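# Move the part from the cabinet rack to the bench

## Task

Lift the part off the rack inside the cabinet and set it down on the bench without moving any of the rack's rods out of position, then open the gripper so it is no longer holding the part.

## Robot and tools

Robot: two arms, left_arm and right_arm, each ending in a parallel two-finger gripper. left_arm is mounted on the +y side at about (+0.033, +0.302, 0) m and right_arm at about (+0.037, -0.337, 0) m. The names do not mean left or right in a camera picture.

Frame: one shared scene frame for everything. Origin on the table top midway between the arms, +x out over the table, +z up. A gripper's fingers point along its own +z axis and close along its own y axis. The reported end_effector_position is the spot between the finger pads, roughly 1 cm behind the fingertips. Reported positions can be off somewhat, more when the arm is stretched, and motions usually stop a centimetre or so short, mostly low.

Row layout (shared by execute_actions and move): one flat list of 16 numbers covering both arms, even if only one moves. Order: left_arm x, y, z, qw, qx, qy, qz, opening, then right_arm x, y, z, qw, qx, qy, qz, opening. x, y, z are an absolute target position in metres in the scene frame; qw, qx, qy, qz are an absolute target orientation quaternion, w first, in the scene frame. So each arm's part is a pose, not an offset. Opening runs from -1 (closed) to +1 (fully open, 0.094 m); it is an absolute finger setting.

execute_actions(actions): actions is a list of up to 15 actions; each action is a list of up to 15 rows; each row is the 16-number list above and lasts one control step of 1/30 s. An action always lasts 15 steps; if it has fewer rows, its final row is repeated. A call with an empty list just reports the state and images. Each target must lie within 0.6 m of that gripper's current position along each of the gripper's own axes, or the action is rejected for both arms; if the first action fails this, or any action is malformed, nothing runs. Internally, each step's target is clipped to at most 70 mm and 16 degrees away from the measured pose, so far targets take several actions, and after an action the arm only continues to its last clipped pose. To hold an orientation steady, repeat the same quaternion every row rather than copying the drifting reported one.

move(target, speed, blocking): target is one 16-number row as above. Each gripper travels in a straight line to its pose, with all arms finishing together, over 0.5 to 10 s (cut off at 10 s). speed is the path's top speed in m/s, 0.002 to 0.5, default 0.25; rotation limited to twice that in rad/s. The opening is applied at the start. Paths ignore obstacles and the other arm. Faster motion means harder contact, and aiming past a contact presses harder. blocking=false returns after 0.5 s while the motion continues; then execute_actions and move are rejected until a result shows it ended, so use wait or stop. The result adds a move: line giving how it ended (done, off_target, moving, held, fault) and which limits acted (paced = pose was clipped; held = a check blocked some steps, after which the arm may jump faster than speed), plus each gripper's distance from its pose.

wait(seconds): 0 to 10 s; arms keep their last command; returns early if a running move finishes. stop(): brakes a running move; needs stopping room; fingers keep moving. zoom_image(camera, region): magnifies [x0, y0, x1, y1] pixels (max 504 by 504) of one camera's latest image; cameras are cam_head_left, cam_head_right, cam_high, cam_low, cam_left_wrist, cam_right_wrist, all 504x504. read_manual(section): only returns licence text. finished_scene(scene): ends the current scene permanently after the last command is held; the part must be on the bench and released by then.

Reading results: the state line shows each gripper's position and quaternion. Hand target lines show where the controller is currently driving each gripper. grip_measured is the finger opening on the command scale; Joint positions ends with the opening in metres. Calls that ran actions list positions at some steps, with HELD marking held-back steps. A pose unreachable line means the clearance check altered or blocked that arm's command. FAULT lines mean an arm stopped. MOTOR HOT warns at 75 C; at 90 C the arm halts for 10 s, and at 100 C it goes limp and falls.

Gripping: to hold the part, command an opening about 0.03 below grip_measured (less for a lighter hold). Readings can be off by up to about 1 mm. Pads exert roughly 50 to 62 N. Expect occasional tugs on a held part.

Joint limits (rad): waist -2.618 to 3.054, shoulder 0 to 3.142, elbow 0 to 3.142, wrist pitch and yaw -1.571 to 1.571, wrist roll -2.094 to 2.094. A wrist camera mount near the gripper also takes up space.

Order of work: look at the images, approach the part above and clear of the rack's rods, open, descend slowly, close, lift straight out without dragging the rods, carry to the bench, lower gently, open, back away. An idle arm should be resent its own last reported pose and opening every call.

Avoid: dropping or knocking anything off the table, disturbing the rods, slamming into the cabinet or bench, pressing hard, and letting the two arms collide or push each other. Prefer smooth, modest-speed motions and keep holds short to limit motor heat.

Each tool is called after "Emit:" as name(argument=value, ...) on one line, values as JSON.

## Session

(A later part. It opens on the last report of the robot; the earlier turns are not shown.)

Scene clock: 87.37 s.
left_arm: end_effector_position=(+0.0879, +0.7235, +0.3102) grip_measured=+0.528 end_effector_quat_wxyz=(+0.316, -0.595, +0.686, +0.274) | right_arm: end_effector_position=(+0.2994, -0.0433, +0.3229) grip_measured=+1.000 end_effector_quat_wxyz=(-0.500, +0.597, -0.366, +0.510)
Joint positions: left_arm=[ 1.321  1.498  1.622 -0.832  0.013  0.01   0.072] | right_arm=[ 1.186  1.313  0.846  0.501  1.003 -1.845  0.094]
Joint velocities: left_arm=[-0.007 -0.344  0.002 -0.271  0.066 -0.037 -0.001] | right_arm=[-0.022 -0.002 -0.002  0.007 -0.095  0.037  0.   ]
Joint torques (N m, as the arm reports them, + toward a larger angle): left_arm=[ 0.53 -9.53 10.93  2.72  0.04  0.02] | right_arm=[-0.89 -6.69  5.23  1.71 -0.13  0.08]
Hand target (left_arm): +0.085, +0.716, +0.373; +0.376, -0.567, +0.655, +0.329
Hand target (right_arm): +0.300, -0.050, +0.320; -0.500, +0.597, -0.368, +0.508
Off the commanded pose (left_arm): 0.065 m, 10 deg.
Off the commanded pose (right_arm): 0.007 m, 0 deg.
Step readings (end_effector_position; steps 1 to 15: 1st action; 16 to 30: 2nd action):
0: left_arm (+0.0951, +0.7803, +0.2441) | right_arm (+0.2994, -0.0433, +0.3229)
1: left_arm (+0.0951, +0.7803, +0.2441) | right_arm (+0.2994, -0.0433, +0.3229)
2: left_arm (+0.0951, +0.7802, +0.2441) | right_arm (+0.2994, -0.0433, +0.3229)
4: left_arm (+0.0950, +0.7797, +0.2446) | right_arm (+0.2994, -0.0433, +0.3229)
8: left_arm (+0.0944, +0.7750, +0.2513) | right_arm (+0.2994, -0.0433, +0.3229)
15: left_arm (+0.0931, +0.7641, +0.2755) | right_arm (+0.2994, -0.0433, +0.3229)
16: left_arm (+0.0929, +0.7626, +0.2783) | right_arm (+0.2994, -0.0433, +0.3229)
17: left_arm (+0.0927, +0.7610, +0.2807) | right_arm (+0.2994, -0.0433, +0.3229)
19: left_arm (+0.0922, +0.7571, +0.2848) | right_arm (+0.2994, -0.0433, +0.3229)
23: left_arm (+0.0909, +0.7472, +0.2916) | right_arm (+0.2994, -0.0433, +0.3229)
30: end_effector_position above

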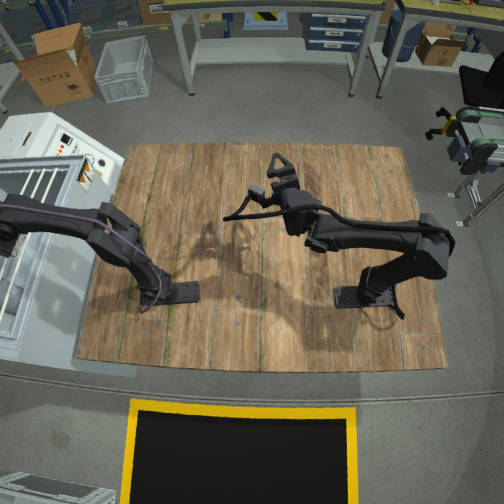

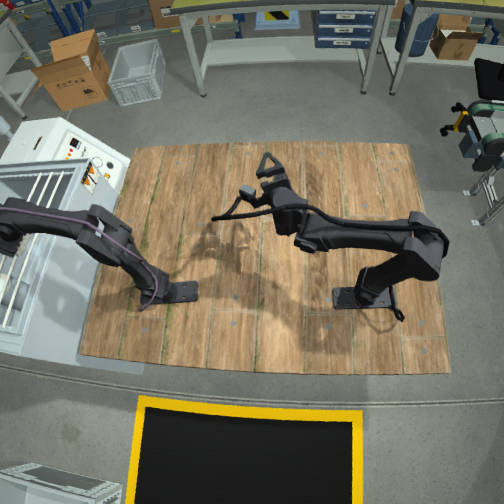

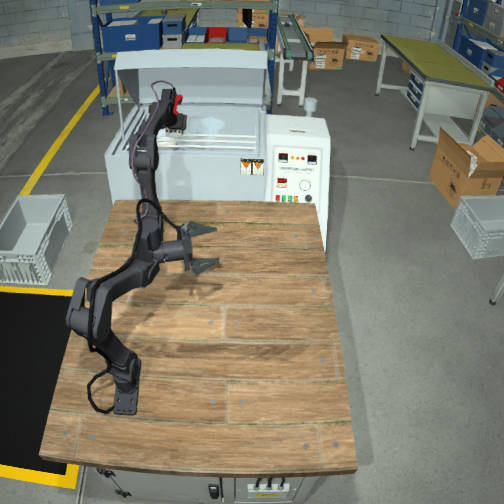

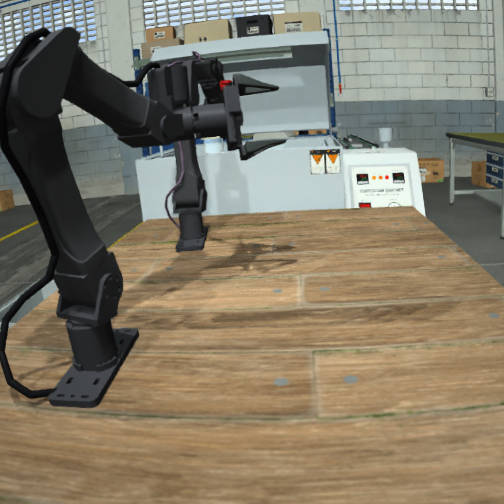

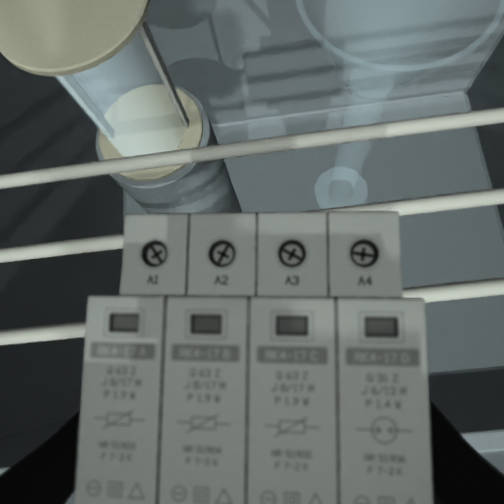

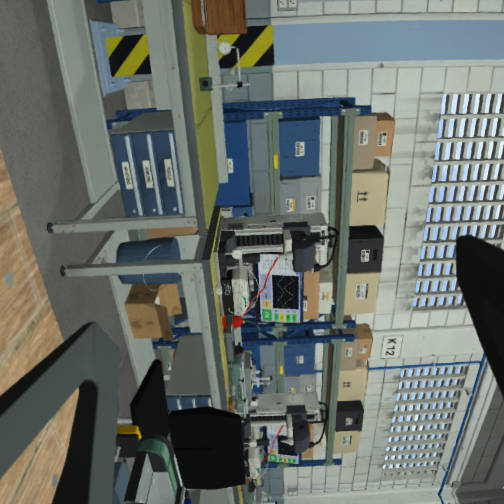

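Emit:
execute_actions(actions=[[[0.085,0.716,0.376,-0.377,0.568,-0.654,-0.328,0.49,0.30,-0.05,0.32,-0.500,0.597,-0.368,0.508,1],[0.084,0.711,0.377,-0.377,0.568,-0.654,-0.328,0.49,0.30,-0.05,0.32,-0.500,0.597,-0.368,0.508,1],[0.083,0.705,0.378,-0.377,0.568,-0.654,-0.328,0.49,0.30,-0.05,0.32,-0.500,0.597,-0.368,0.508,1],[0.082,0.698,0.379,-0.377,0.568,-0.654,-0.328,0.49,0.30,-0.05,0.32,-0.500,0.597,-0.368,0.508,1],[0.082,0.691,0.38,-0.377,0.568,-0.654,-0.328,0.49,0.30,-0.05,0.32,-0.500,0.597,-0.368,0.508,1],[0.081,0.684,0.38,-0.377,0.568,-0.654,-0.328,0.49,0.30,-0.05,0.32,-0.500,0.597,-0.368,0.508,1],[0.080,0.677,0.38,-0.377,0.568,-0.654,-0.328,0.49,0.30,-0.05,0.32,-0.500,0.597,-0.368,0.508,1],[0.079,0.670,0.38,-0.377,0.568,-0.654,-0.328,0.49,0.30,-0.05,0.32,-0.500,0.597,-0.368,0.508,1],[0.078,0.663,0.38,-0.377,0.568,-0.654,-0.328,0.49,0.30,-0.05,0.32,-0.500,0.597,-0.368,0.508,1],[0.077,0.656,0.38,-0.377,0.568,-0.654,-0.328,0.49,0.30,-0.05,0.32,-0.500,0.597,-0.368,0.508,1],[0.076,0.649,0.38,-0.377,0.568,-0.654,-0.328,0.49,0.30,-0.05,0.32,-0.500,0.597,-0.368,0.508,1],[0.076,0.642,0.38,-0.377,0.568,-0.654,-0.328,0.49,0.30,-0.05,0.32,-0.500,0.597,-0.368,0.508,1],[0.075,0.635,0.38,-0.377,0.568,-0.654,-0.328,0.49,0.30,-0.05,0.32,-0.500,0.597,-0.368,0.508,1],[0.074,0.628,0.38,-0.377,0.568,-0.654,-0.328,0.49,0.30,-0.05,0.32,-0.500,0.597,-0.368,0.508,1],[0.073,0.621,0.38,-0.377,0.568,-0.654,-0.328,0.49,0.30,-0.05,0.32,-0.500,0.597,-0.368,0.508,1]],[[0.072,0.615,0.38,-0.377,0.568,-0.654,-0.328,0.49,0.30,-0.05,0.32,-0.500,0.597,-0.368,0.508,1],[0.072,0.610,0.38,-0.377,0.568,-0.654,-0.328,0.49,0.30,-0.05,0.32,-0.500,0.597,-0.368,0.508,1]]])

Emit:
move(target=[0.39,0.43,0.10,-0.432,0.156,-0.886,-0.076,0.49,0.30,-0.05,0.32,-0.500,0.597,-0.368,0.508,1], speed=0.25)

Scene clock: 95.93 s.
left_arm: end_effector_position=(+0.0724, +0.6002, +0.3471) grip_measured=+0.528 end_effector_quat_wxyz=(+0.330, -0.589, +0.680, +0.286) | right_arm: end_effector_position=(+0.2994, -0.0433, +0.3229) grip_measured=+1.000 end_effector_quat_wxyz=(-0.500, +0.597, -0.366, +0.510)
Joint positions: left_arm=[ 1.321  1.102  1.483 -1.048  0.013  0.011  0.072] | right_arm=[ 1.186  1.313  0.846  0.501  1.003 -1.845  0.094]
Joint velocities: left_arm=[-0.007 -0.022 -0.007  0.066  0.007  0.051 -0.001] | right_arm=[-0.002  0.007  0.007  0.051  0.007  0.037  0.   ]
Joint torques (N m, as the arm reports them, + toward a larger angle): left_arm=[ 0.67 -3.87  7.39  2.83  0.06  0.01] | right_arm=[-0.89 -6.68  5.24  1.71 -0.13  0.08]
Hand target (left_arm): +0.071, +0.607, +0.380; +0.375, -0.568, +0.655, +0.328
Hand target (right_arm): +0.300, -0.050, +0.320; -0.500, +0.597, -0.368, +0.508
Off the commanded pose (left_arm): 0.034 m, 8 deg.
Off the commanded pose (right_arm): 0.007 m, 0 deg.
Step readings (end_effector_position; steps 1 to 15: 1st action; 16 to 30: 2nd action):
0: left_arm (+0.0863, +0.7102, +0.3173) | right_arm (+0.2994, -0.0433, +0.3229)
1: left_arm (+0.0862, +0.7100, +0.3171) | right_arm (+0.2994, -0.0433, +0.3229)
2: left_arm (+0.0862, +0.7096, +0.3173) | right_arm (+0.2994, -0.0433, +0.3229)
4: left_arm (+0.0858, +0.7062, +0.3182) | right_arm (+0.2994, -0.0433, +0.3229)
8: left_arm (+0.0833, +0.6865, +0.3253) | right_arm (+0.2994, -0.0433, +0.3229)
15: left_arm (+0.0766, +0.6341, +0.3437) | right_arm (+0.2994, -0.0433, +0.3229)
16: left_arm (+0.0757, +0.6270, +0.3455) | right_arm (+0.2994, -0.0433, +0.3229)
17: left_arm (+0.0749, +0.6203, +0.3469) | right_arm (+0.2994, -0.0433, +0.3229)
19: left_arm (+0.0735, +0.6091, +0.3487) | right_arm (+0.2994, -0.0433, +0.3229)
23: left_arm (+0.0726, +0.6020, +0.3495) | right_arm (+0.2994, -0.0433, +0.3229)
30: end_effector_position above

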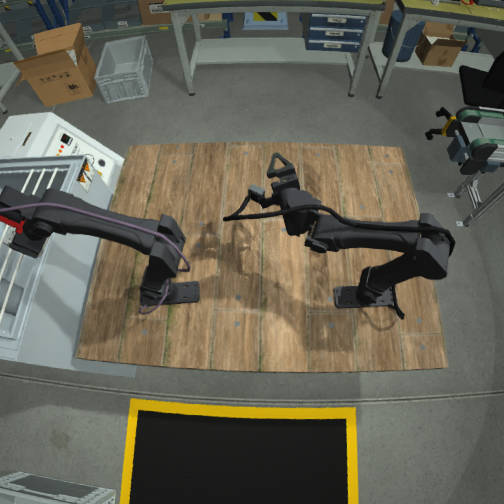

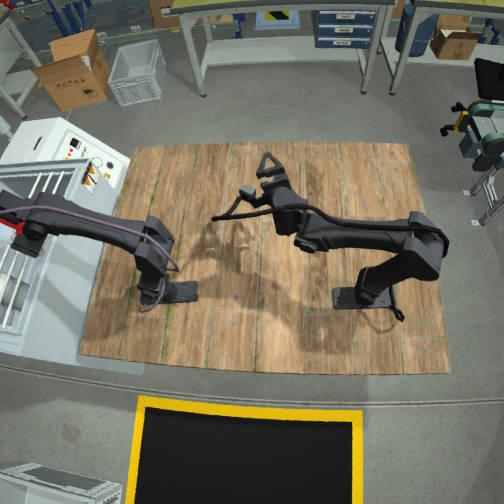

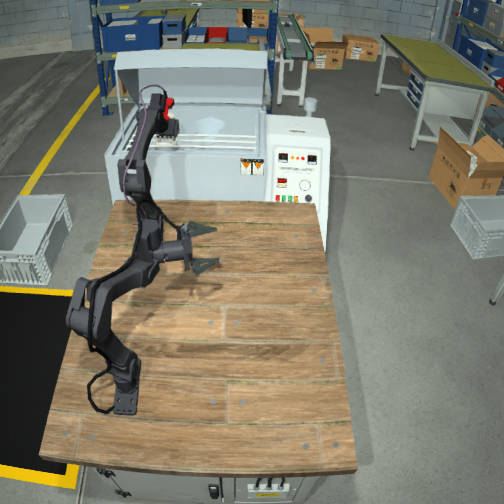

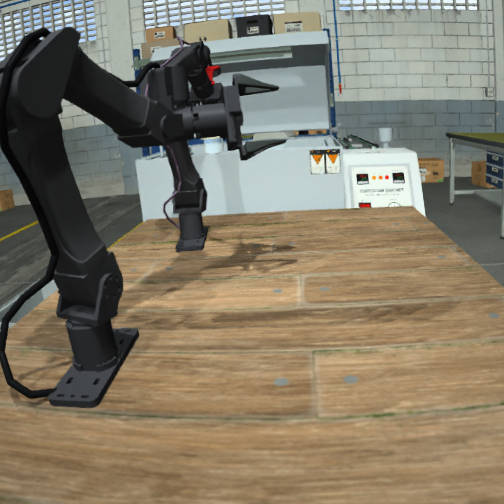

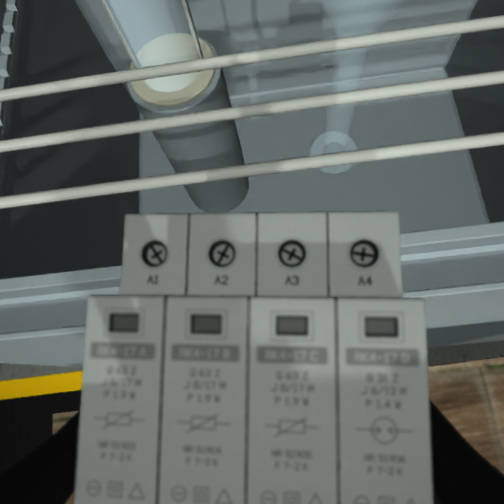

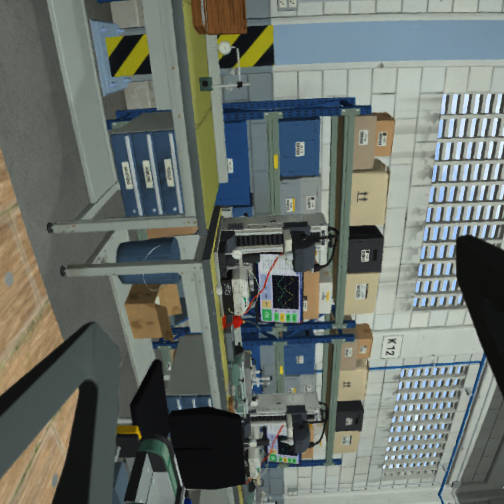

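Scene clock: 98.90 s.
left_arm: end_effector_position=(+0.3548, +0.4166, +0.0710) grip_measured=+0.526 end_effector_quat_wxyz=(+0.359, -0.165, +0.916, +0.067) | right_arm: end_effector_position=(+0.2994, -0.0433, +0.3229) grip_measured=+1.000 end_effector_quat_wxyz=(-0.500, +0.597, -0.366, +0.510)
Joint positions: left_arm=[ 0.205  1.305  0.568 -0.086 -0.024 -0.018  0.072] | right_arm=[ 1.186  1.313  0.846  0.501  1.003 -1.845  0.094]
Joint velocities: left_arm=[ 0.002  0.012 -0.007  0.022 -0.022  0.022 -0.   ] | right_arm=[ 0.012 -0.007  0.007 -0.022  0.007 -0.11   0.   ]
Joint torques (N m, as the arm reports them, + toward a larger angle): left_arm=[-0.33 -4.46  8.16  2.83  0.05  0.01] | right_arm=[-0.9  -6.68  5.24  1.71 -0.13  0.08]
Hand target (left_arm): +0.379, +0.423, +0.103; +0.427, -0.156, +0.887, +0.076
Hand target (right_arm): +0.300, -0.050, +0.320; -0.500, +0.597, -0.368, +0.508
Off the commanded pose (left_arm): 0.048 m, 9 deg.
Off the commanded pose (right_arm): 0.007 m, 0 deg.
move: off_target (left_arm)

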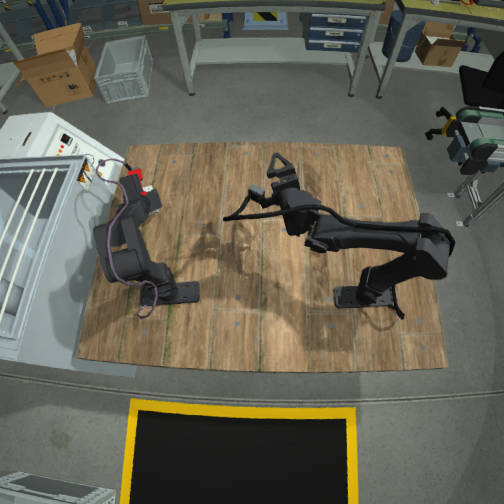

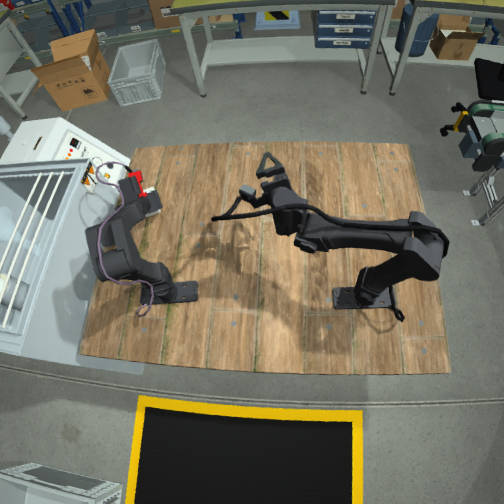

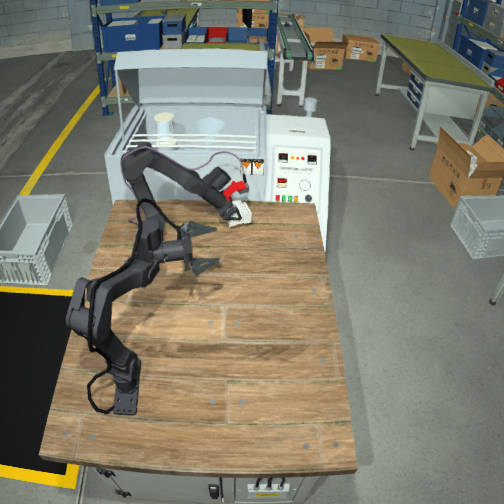

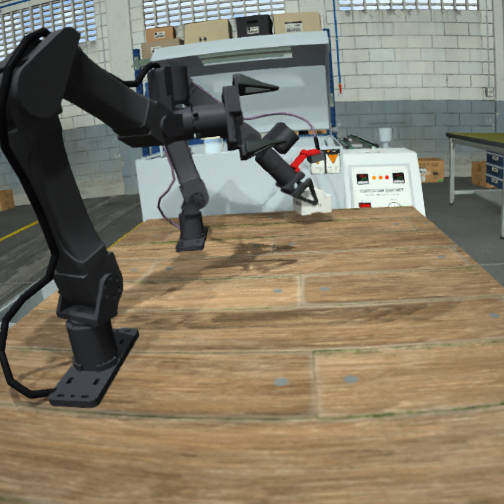

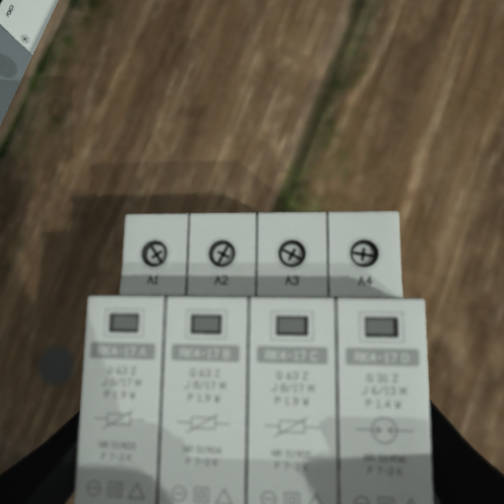

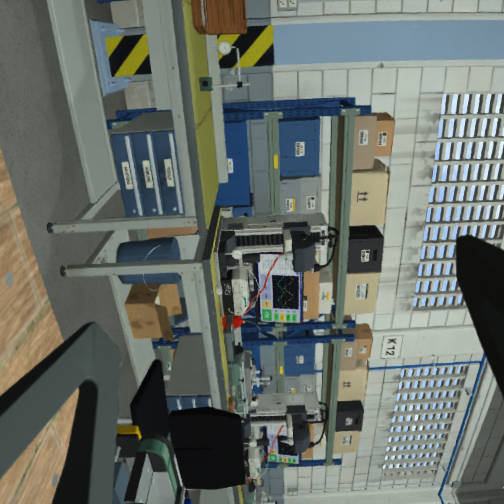

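Emit:
execute_actions(actions=[[[0.39,0.43,0.0985,-0.432,0.156,-0.886,-0.076,0.49,0.30,-0.05,0.32,-0.500,0.597,-0.368,0.508,1],[0.39,0.43,0.097,-0.432,0.156,-0.886,-0.076,0.49,0.30,-0.05,0.32,-0.500,0.597,-0.368,0.508,1],[0.39,0.43,0.0955,-0.432,0.156,-0.886,-0.076,0.49,0.30,-0.05,0.32,-0.500,0.597,-0.368,0.508,1],[0.39,0.43,0.094,-0.432,0.156,-0.886,-0.076,0.49,0.30,-0.05,0.32,-0.500,0.597,-0.368,0.508,1],[0.39,0.43,0.0925,-0.432,0.156,-0.886,-0.076,0.49,0.30,-0.05,0.32,-0.500,0.597,-0.368,0.508,1],[0.39,0.43,0.091,-0.432,0.156,-0.886,-0.076,0.49,0.30,-0.05,0.32,-0.500,0.597,-0.368,0.508,1],[0.39,0.43,0.0895,-0.432,0.156,-0.886,-0.076,0.49,0.30,-0.05,0.32,-0.500,0.597,-0.368,0.508,1],[0.39,0.43,0.088,-0.432,0.156,-0.886,-0.076,0.49,0.30,-0.05,0.32,-0.500,0.597,-0.368,0.508,1],[0.39,0.43,0.0865,-0.432,0.156,-0.886,-0.076,0.49,0.30,-0.05,0.32,-0.500,0.597,-0.368,0.508,1],[0.39,0.43,0.085,-0.432,0.156,-0.886,-0.076,0.49,0.30,-0.05,0.32,-0.500,0.597,-0.368,0.508,1],[0.39,0.43,0.0835,-0.432,0.156,-0.886,-0.076,0.49,0.30,-0.05,0.32,-0.500,0.597,-0.368,0.508,1],[0.39,0.43,0.082,-0.432,0.156,-0.886,-0.076,0.49,0.30,-0.05,0.32,-0.500,0.597,-0.368,0.508,1],[0.39,0.43,0.0805,-0.432,0.156,-0.886,-0.076,0.49,0.30,-0.05,0.32,-0.500,0.597,-0.368,0.508,1],[0.39,0.43,0.079,-0.432,0.156,-0.886,-0.076,0.49,0.30,-0.05,0.32,-0.500,0.597,-0.368,0.508,1],[0.39,0.43,0.078,-0.432,0.156,-0.886,-0.076,0.49,0.30,-0.05,0.32,-0.500,0.597,-0.368,0.508,1]],[[0.39,0.43,0.077,-0.432,0.156,-0.886,-0.076,0.49,0.30,-0.05,0.32,-0.500,0.597,-0.368,0.508,1],[0.39,0.43,0.076,-0.432,0.156,-0.886,-0.076,0.49,0.30,-0.05,0.32,-0.500,0.597,-0.368,0.508,1],[0.39,0.43,0.075,-0.432,0.156,-0.886,-0.076,0.49,0.30,-0.05,0.32,-0.500,0.597,-0.368,0.508,1],[0.39,0.43,0.074,-0.432,0.156,-0.886,-0.076,0.49,0.30,-0.05,0.32,-0.500,0.597,-0.368,0.508,1],[0.39,0.43,0.073,-0.432,0.156,-0.886,-0.076,0.49,0.30,-0.05,0.32,-0.500,0.597,-0.368,0.508,1],[0.39,0.43,0.072,-0.432,0.156,-0.886,-0.076,0.49,0.30,-0.05,0.32,-0.500,0.597,-0.368,0.508,1],[0.39,0.43,0.071,-0.432,0.156,-0.886,-0.076,0.49,0.30,-0.05,0.32,-0.500,0.597,-0.368,0.508,1],[0.39,0.43,0.070,-0.432,0.156,-0.886,-0.076,0.49,0.30,-0.05,0.32,-0.500,0.597,-0.368,0.508,1],[0.39,0.43,0.069,-0.432,0.156,-0.886,-0.076,0.49,0.30,-0.05,0.32,-0.500,0.597,-0.368,0.508,1],[0.39,0.43,0.068,-0.432,0.156,-0.886,-0.076,0.49,0.30,-0.05,0.32,-0.500,0.597,-0.368,0.508,1],[0.39,0.43,0.067,-0.432,0.156,-0.886,-0.076,0.49,0.30,-0.05,0.32,-0.500,0.597,-0.368,0.508,1],[0.39,0.43,0.066,-0.432,0.156,-0.886,-0.076,0.49,0.30,-0.05,0.32,-0.500,0.597,-0.368,0.508,1],[0.39,0.43,0.065,-0.432,0.156,-0.886,-0.076,0.49,0.30,-0.05,0.32,-0.500,0.597,-0.368,0.508,1],[0.39,0.43,0.064,-0.432,0.156,-0.886,-0.076,0.49,0.30,-0.05,0.32,-0.500,0.597,-0.368,0.508,1],[0.39,0.43,0.063,-0.432,0.156,-0.886,-0.076,0.49,0.30,-0.05,0.32,-0.500,0.597,-0.368,0.508,1]],[[0.39,0.43,0.062,-0.432,0.156,-0.886,-0.076,0.49,0.30,-0.05,0.32,-0.500,0.597,-0.368,0.508,1],[0.39,0.43,0.061,-0.432,0.156,-0.886,-0.076,0.49,0.30,-0.05,0.32,-0.500,0.597,-0.368,0.508,1],[0.39,0.43,0.060,-0.432,0.156,-0.886,-0.076,0.49,0.30,-0.05,0.32,-0.500,0.597,-0.368,0.508,1],[0.39,0.43,0.059,-0.432,0.156,-0.886,-0.076,0.49,0.30,-0.05,0.32,-0.500,0.597,-0.368,0.508,1]]])

Scene clock: 118.20 s.
left_arm: end_effector_position=(+0.3707, +0.4195, +0.0380) grip_measured=+0.526 end_effector_quat_wxyz=(+0.377, -0.157, +0.910, +0.065) | right_arm: end_effector_position=(+0.2994, -0.0433, +0.3229) grip_measured=+1.000 end_effector_quat_wxyz=(-0.500, +0.597, -0.366, +0.510)
Joint positions: left_arm=[ 0.205  1.469  0.502  0.181 -0.01  -0.01   0.072] | right_arm=[ 1.186  1.313  0.846  0.501  1.003 -1.845  0.094]
Joint velocities: left_arm=[-0.002 -0.002 -0.017  0.081 -0.022 -0.022 -0.002] | right_arm=[ 0.007 -0.012 -0.017 -0.051  0.022 -0.066  0.   ]
Joint torques (N m, as the arm reports them, + toward a larger angle): left_arm=[ 0.67 -4.68  6.49  2.71  0.02  0.04] | right_arm=[-0.89 -6.69  5.23  1.71 -0.13  0.08]
Hand target (left_arm): +0.388, +0.429, +0.060; +0.429, -0.156, +0.886, +0.077
Hand target (right_arm): +0.300, -0.050, +0.320; -0.500, +0.597, -0.368, +0.508
Off the commanded pose (left_arm): 0.030 m, 7 deg.
Off the commanded pose (right_arm): 0.007 m, 0 deg.
Step readings (end_effector_position; steps 1 to 15: 1st action; 16 to 30: 2nd action; 31 to 45: 3rd action):
0: left_arm (+0.3555, +0.4169, +0.0717) | right_arm (+0.2994, -0.0433, +0.3229)
1: left_arm (+0.3557, +0.4168, +0.0710) | right_arm (+0.2994, -0.0433, +0.3229)
2: left_arm (+0.3567, +0.4170, +0.0701) | right_arm (+0.2994, -0.0433, +0.3229)
4: left_arm (+0.3583, +0.4171, +0.0665) | right_arm (+0.2994, -0.0433, +0.3229)
8: left_arm (+0.3600, +0.4172, +0.0602) | right_arm (+0.2994, -0.0433, +0.3229)
15: left_arm (+0.3615, +0.4175, +0.0522) | right_arm (+0.2994, -0.0433, +0.3229)
16: left_arm (+0.3612, +0.4174, +0.0504) | right_arm (+0.2994, -0.0433, +0.3229)
17: left_arm (+0.3608, +0.4173, +0.0485) | right_arm (+0.2994, -0.0433, +0.3229)
19: left_arm (+0.3600, +0.4169, +0.0451) | right_arm (+0.2994, -0.0433, +0.3229)
23: left_arm (+0.3595, +0.4168, +0.0411) | right_arm (+0.2994, -0.0433, +0.3229)
30: left_arm (+0.3620, +0.4175, +0.0374) | right_arm (+0.2994, -0.0433, +0.3229)
31: left_arm (+0.3627, +0.4177, +0.0371) | right_arm (+0.2994, -0.0433, +0.3229)
32: left_arm (+0.3635, +0.4179, +0.0370) | right_arm (+0.2994, -0.0433, +0.3229)
34: left_arm (+0.3653, +0.4183, +0.0369) | right_arm (+0.2994, -0.0433, +0.3229)
38: left_arm (+0.3686, +0.4190, +0.0376) | right_arm (+0.2994, -0.0433, +0.3229)
45: end_effector_position above

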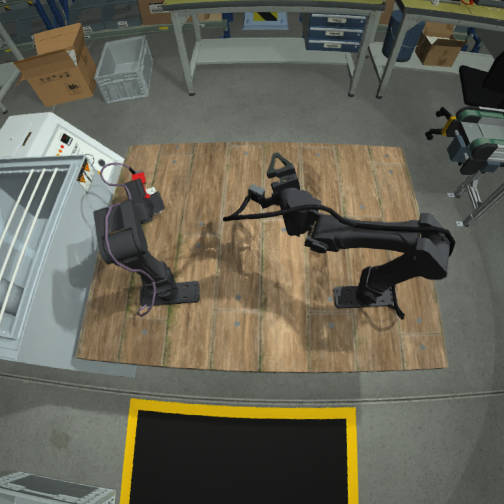

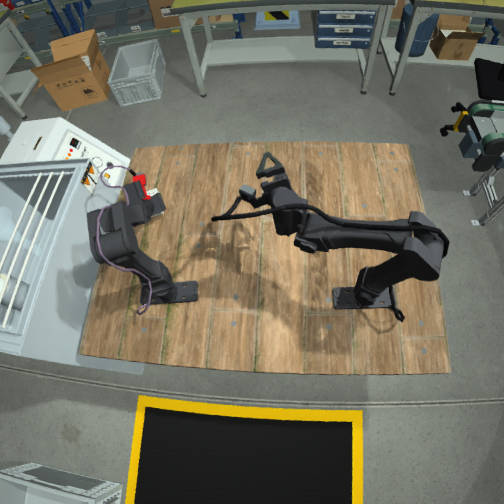

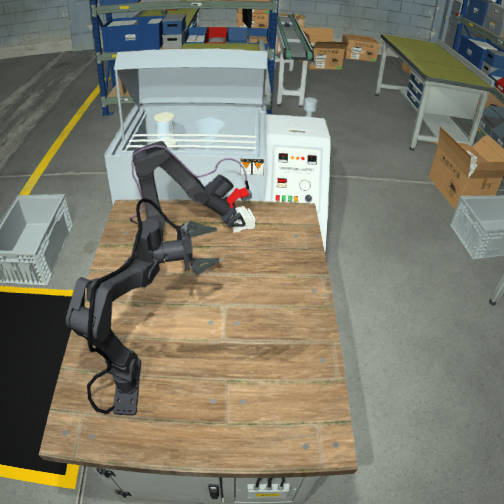

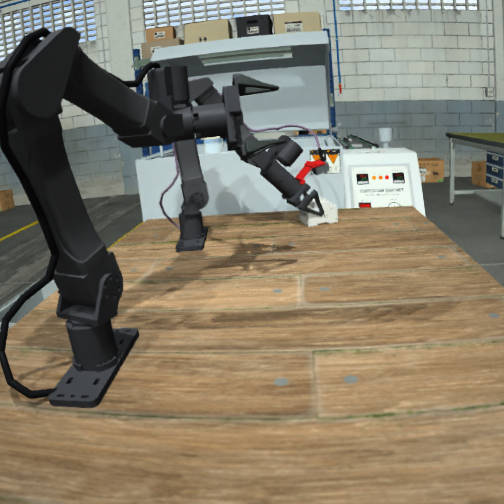

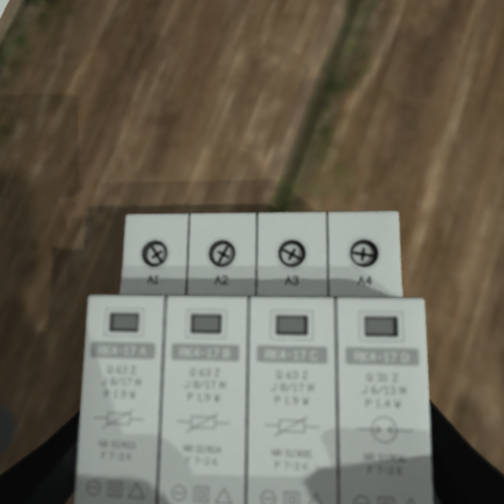

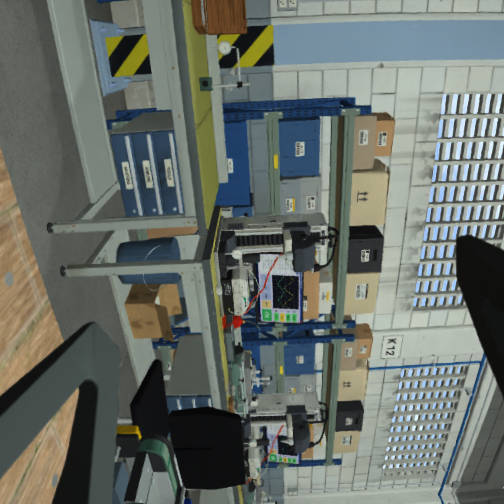

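Emit:
execute_actions(actions=[[[0.384,0.426,0.054,-0.415,0.157,-0.893,-0.073,0.49,0.30,-0.05,0.32,-0.500,0.597,-0.368,0.508,1],[0.384,0.426,0.054,-0.415,0.157,-0.893,-0.073,0.49,0.30,-0.05,0.32,-0.500,0.597,-0.368,0.508,1],[0.378,0.423,0.048,-0.398,0.158,-0.901,-0.070,0.49,0.30,-0.05,0.32,-0.500,0.597,-0.368,0.508,1],[0.378,0.423,0.048,-0.398,0.158,-0.901,-0.070,0.49,0.30,-0.05,0.32,-0.500,0.597,-0.368,0.508,1],[0.373,0.421,0.043,-0.383,0.158,-0.908,-0.067,0.49,0.30,-0.05,0.32,-0.500,0.597,-0.368,0.508,1],[0.373,0.421,0.043,-0.383,0.158,-0.908,-0.067,0.49,0.30,-0.05,0.32,-0.500,0.597,-0.368,0.508,1],[0.373,0.421,0.043,-0.383,0.158,-0.908,-0.067,0.49,0.30,-0.05,0.32,-0.500,0.597,-0.368,0.508,1],[0.373,0.421,0.043,-0.383,0.158,-0.908,-0.067,0.49,0.30,-0.05,0.32,-0.500,0.597,-0.368,0.508,1],[0.373,0.421,0.043,-0.383,0.158,-0.908,-0.067,0.49,0.30,-0.05,0.32,-0.500,0.597,-0.368,0.508,1],[0.373,0.421,0.043,-0.383,0.158,-0.908,-0.067,1,0.30,-0.05,0.32,-0.500,0.597,-0.368,0.508,1]]])

Emit:
move(target=[0.33,0.406,0.12,-0.383,0.158,-0.908,-0.067,1,0.30,-0.05,0.32,-0.500,0.597,-0.368,0.508,1], speed=0.15)

Scene clock: 125.57 s.
left_arm: end_effector_position=(+0.3696, +0.4191, +0.0364) grip_measured=+1.000 end_effector_quat_wxyz=(+0.374, -0.158, +0.912, +0.064) | right_arm: end_effector_position=(+0.2994, -0.0433, +0.3229) grip_measured=+1.000 end_effector_quat_wxyz=(-0.500, +0.597, -0.366, +0.510)
Joint positions: left_arm=[ 0.205  1.47   0.502  0.176 -0.01  -0.012  0.094] | right_arm=[ 1.186  1.313  0.846  0.501  1.003 -1.845  0.094]
Joint velocities: left_arm=[-0.017  0.017  0.012 -0.051  0.007 -0.007  0.   ] | right_arm=[-0.002  0.022 -0.007 -0.037 -0.022  0.007  0.   ]
Joint torques (N m, as the arm reports them, + toward a larger angle): left_arm=[ 0.05 -5.03  6.87  1.67 -0.02 -0.01] | right_arm=[-0.9  -6.7   5.23  1.71 -0.13  0.08]
Hand target (left_arm): +0.373, +0.421, +0.043; +0.383, -0.158, +0.908, +0.067
Hand target (right_arm): +0.300, -0.050, +0.320; -0.500, +0.597, -0.368, +0.508
Off the commanded pose (left_arm): 0.008 m, 1 deg.
Off the commanded pose (right_arm): 0.007 m, 0 deg.
Step readings (end_effector_position):
0: left_arm (+0.3712, +0.4196, +0.0381) | right_arm (+0.2994, -0.0433, +0.3229)
1: left_arm (+0.3712, +0.4196, +0.0381) | right_arm (+0.2994, -0.0433, +0.3229)
2: left_arm (+0.3712, +0.4196, +0.0381) | right_arm (+0.2994, -0.0433, +0.3229)
4: left_arm (+0.3708, +0.4195, +0.0377) | right_arm (+0.2994, -0.0433, +0.3229)
8: left_arm (+0.3702, +0.4193, +0.0371) | right_arm (+0.2994, -0.0433, +0.3229)
15: end_effector_position above

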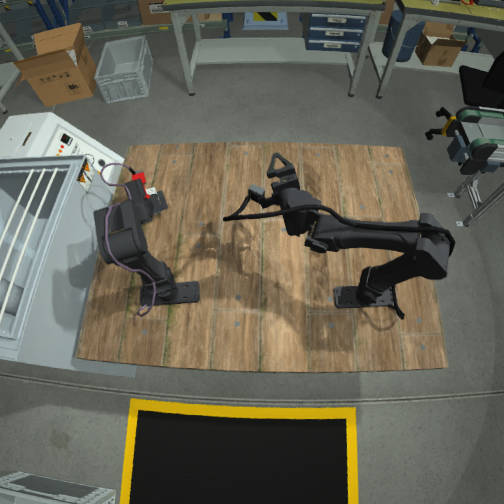

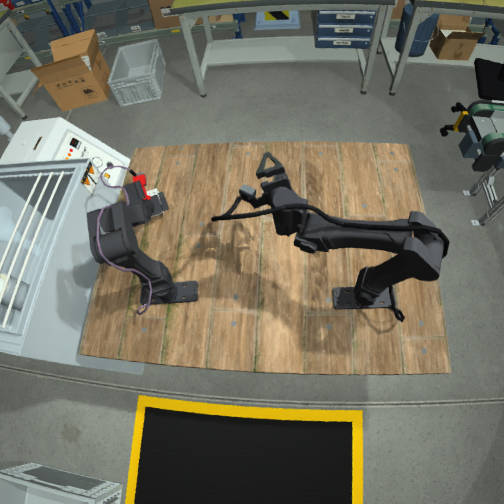

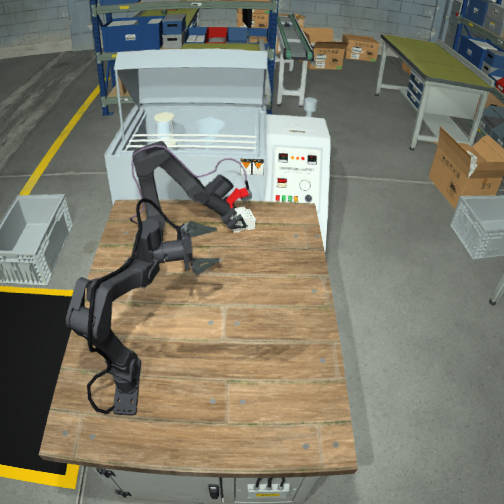

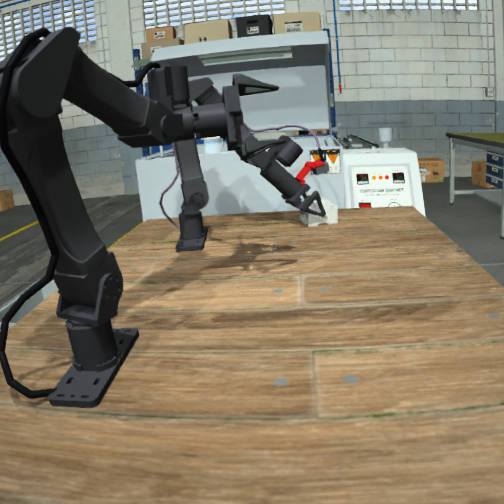

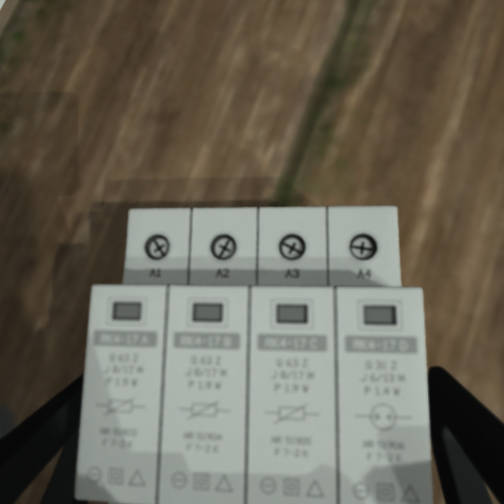

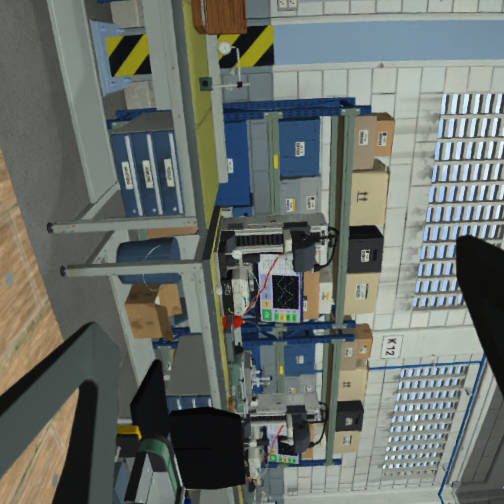

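Scene clock: 126.93 s.
left_arm: end_effector_position=(+0.3205, +0.4023, +0.0924) grip_measured=+1.000 end_effector_quat_wxyz=(+0.350, -0.160, +0.921, +0.061) | right_arm: end_effector_position=(+0.2994, -0.0433, +0.3229) grip_measured=+1.000 end_effector_quat_wxyz=(-0.500, +0.597, -0.366, +0.510)
Joint positions: left_arm=[ 0.205  1.093  0.552 -0.305 -0.01  -0.012  0.094] | right_arm=[ 1.186  1.313  0.846  0.501  1.003 -1.845  0.094]
Joint velocities: left_arm=[-0.007  0.012 -0.007  0.022 -0.022 -0.081  0.   ] | right_arm=[ 0.007  0.022 -0.002  0.022  0.022 -0.022  0.   ]
Joint torques (N m, as the arm reports them, + toward a larger angle): left_arm=[ 0.12 -4.43 10.93  1.61 -0.01  0.01] | right_arm=[-0.89 -6.68  5.23  1.71 -0.13  0.08]
Hand target (left_arm): +0.331, +0.407, +0.119; +0.383, -0.158, +0.908, +0.067
Hand target (right_arm): +0.300, -0.050, +0.320; -0.500, +0.597, -0.368, +0.508
Off the commanded pose (left_arm): 0.029 m, 4 deg.
Off the commanded pose (right_arm): 0.007 m, 0 deg.
move: off_target (left_arm)

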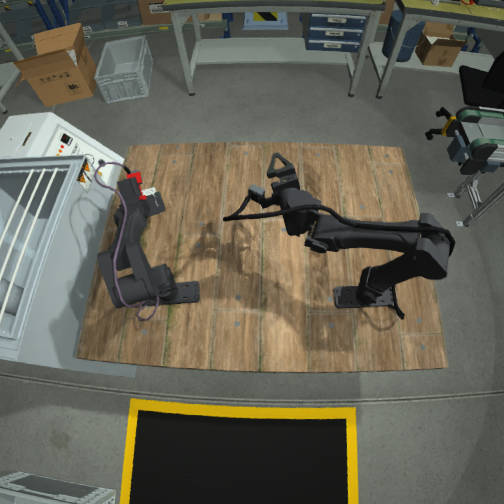

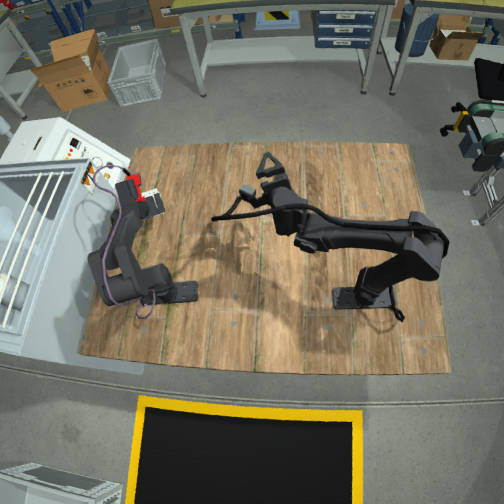

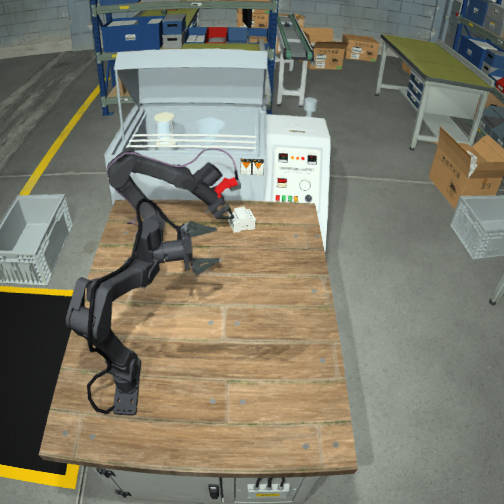

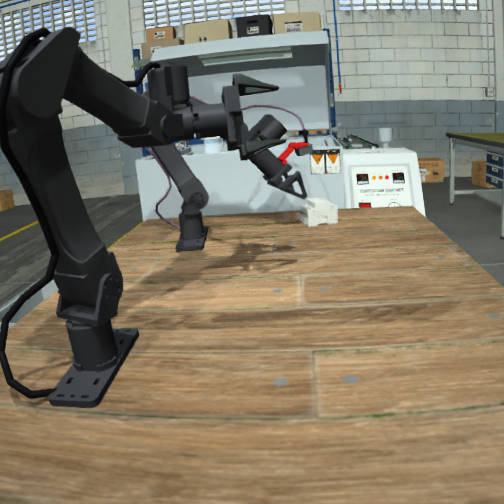

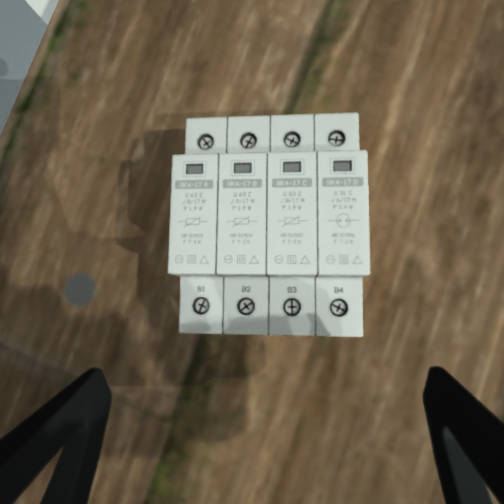

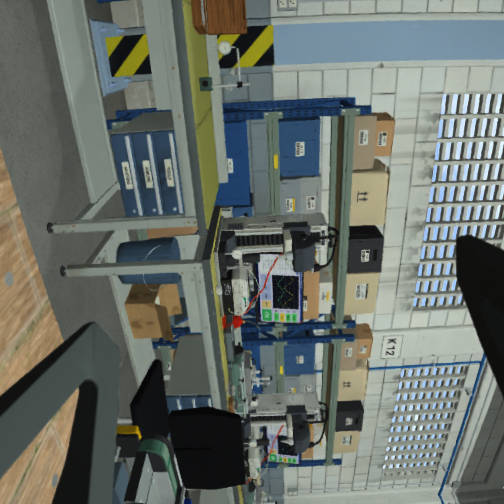

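Emit:
finished_scene(scene=2)

The scene is finished: the task was done.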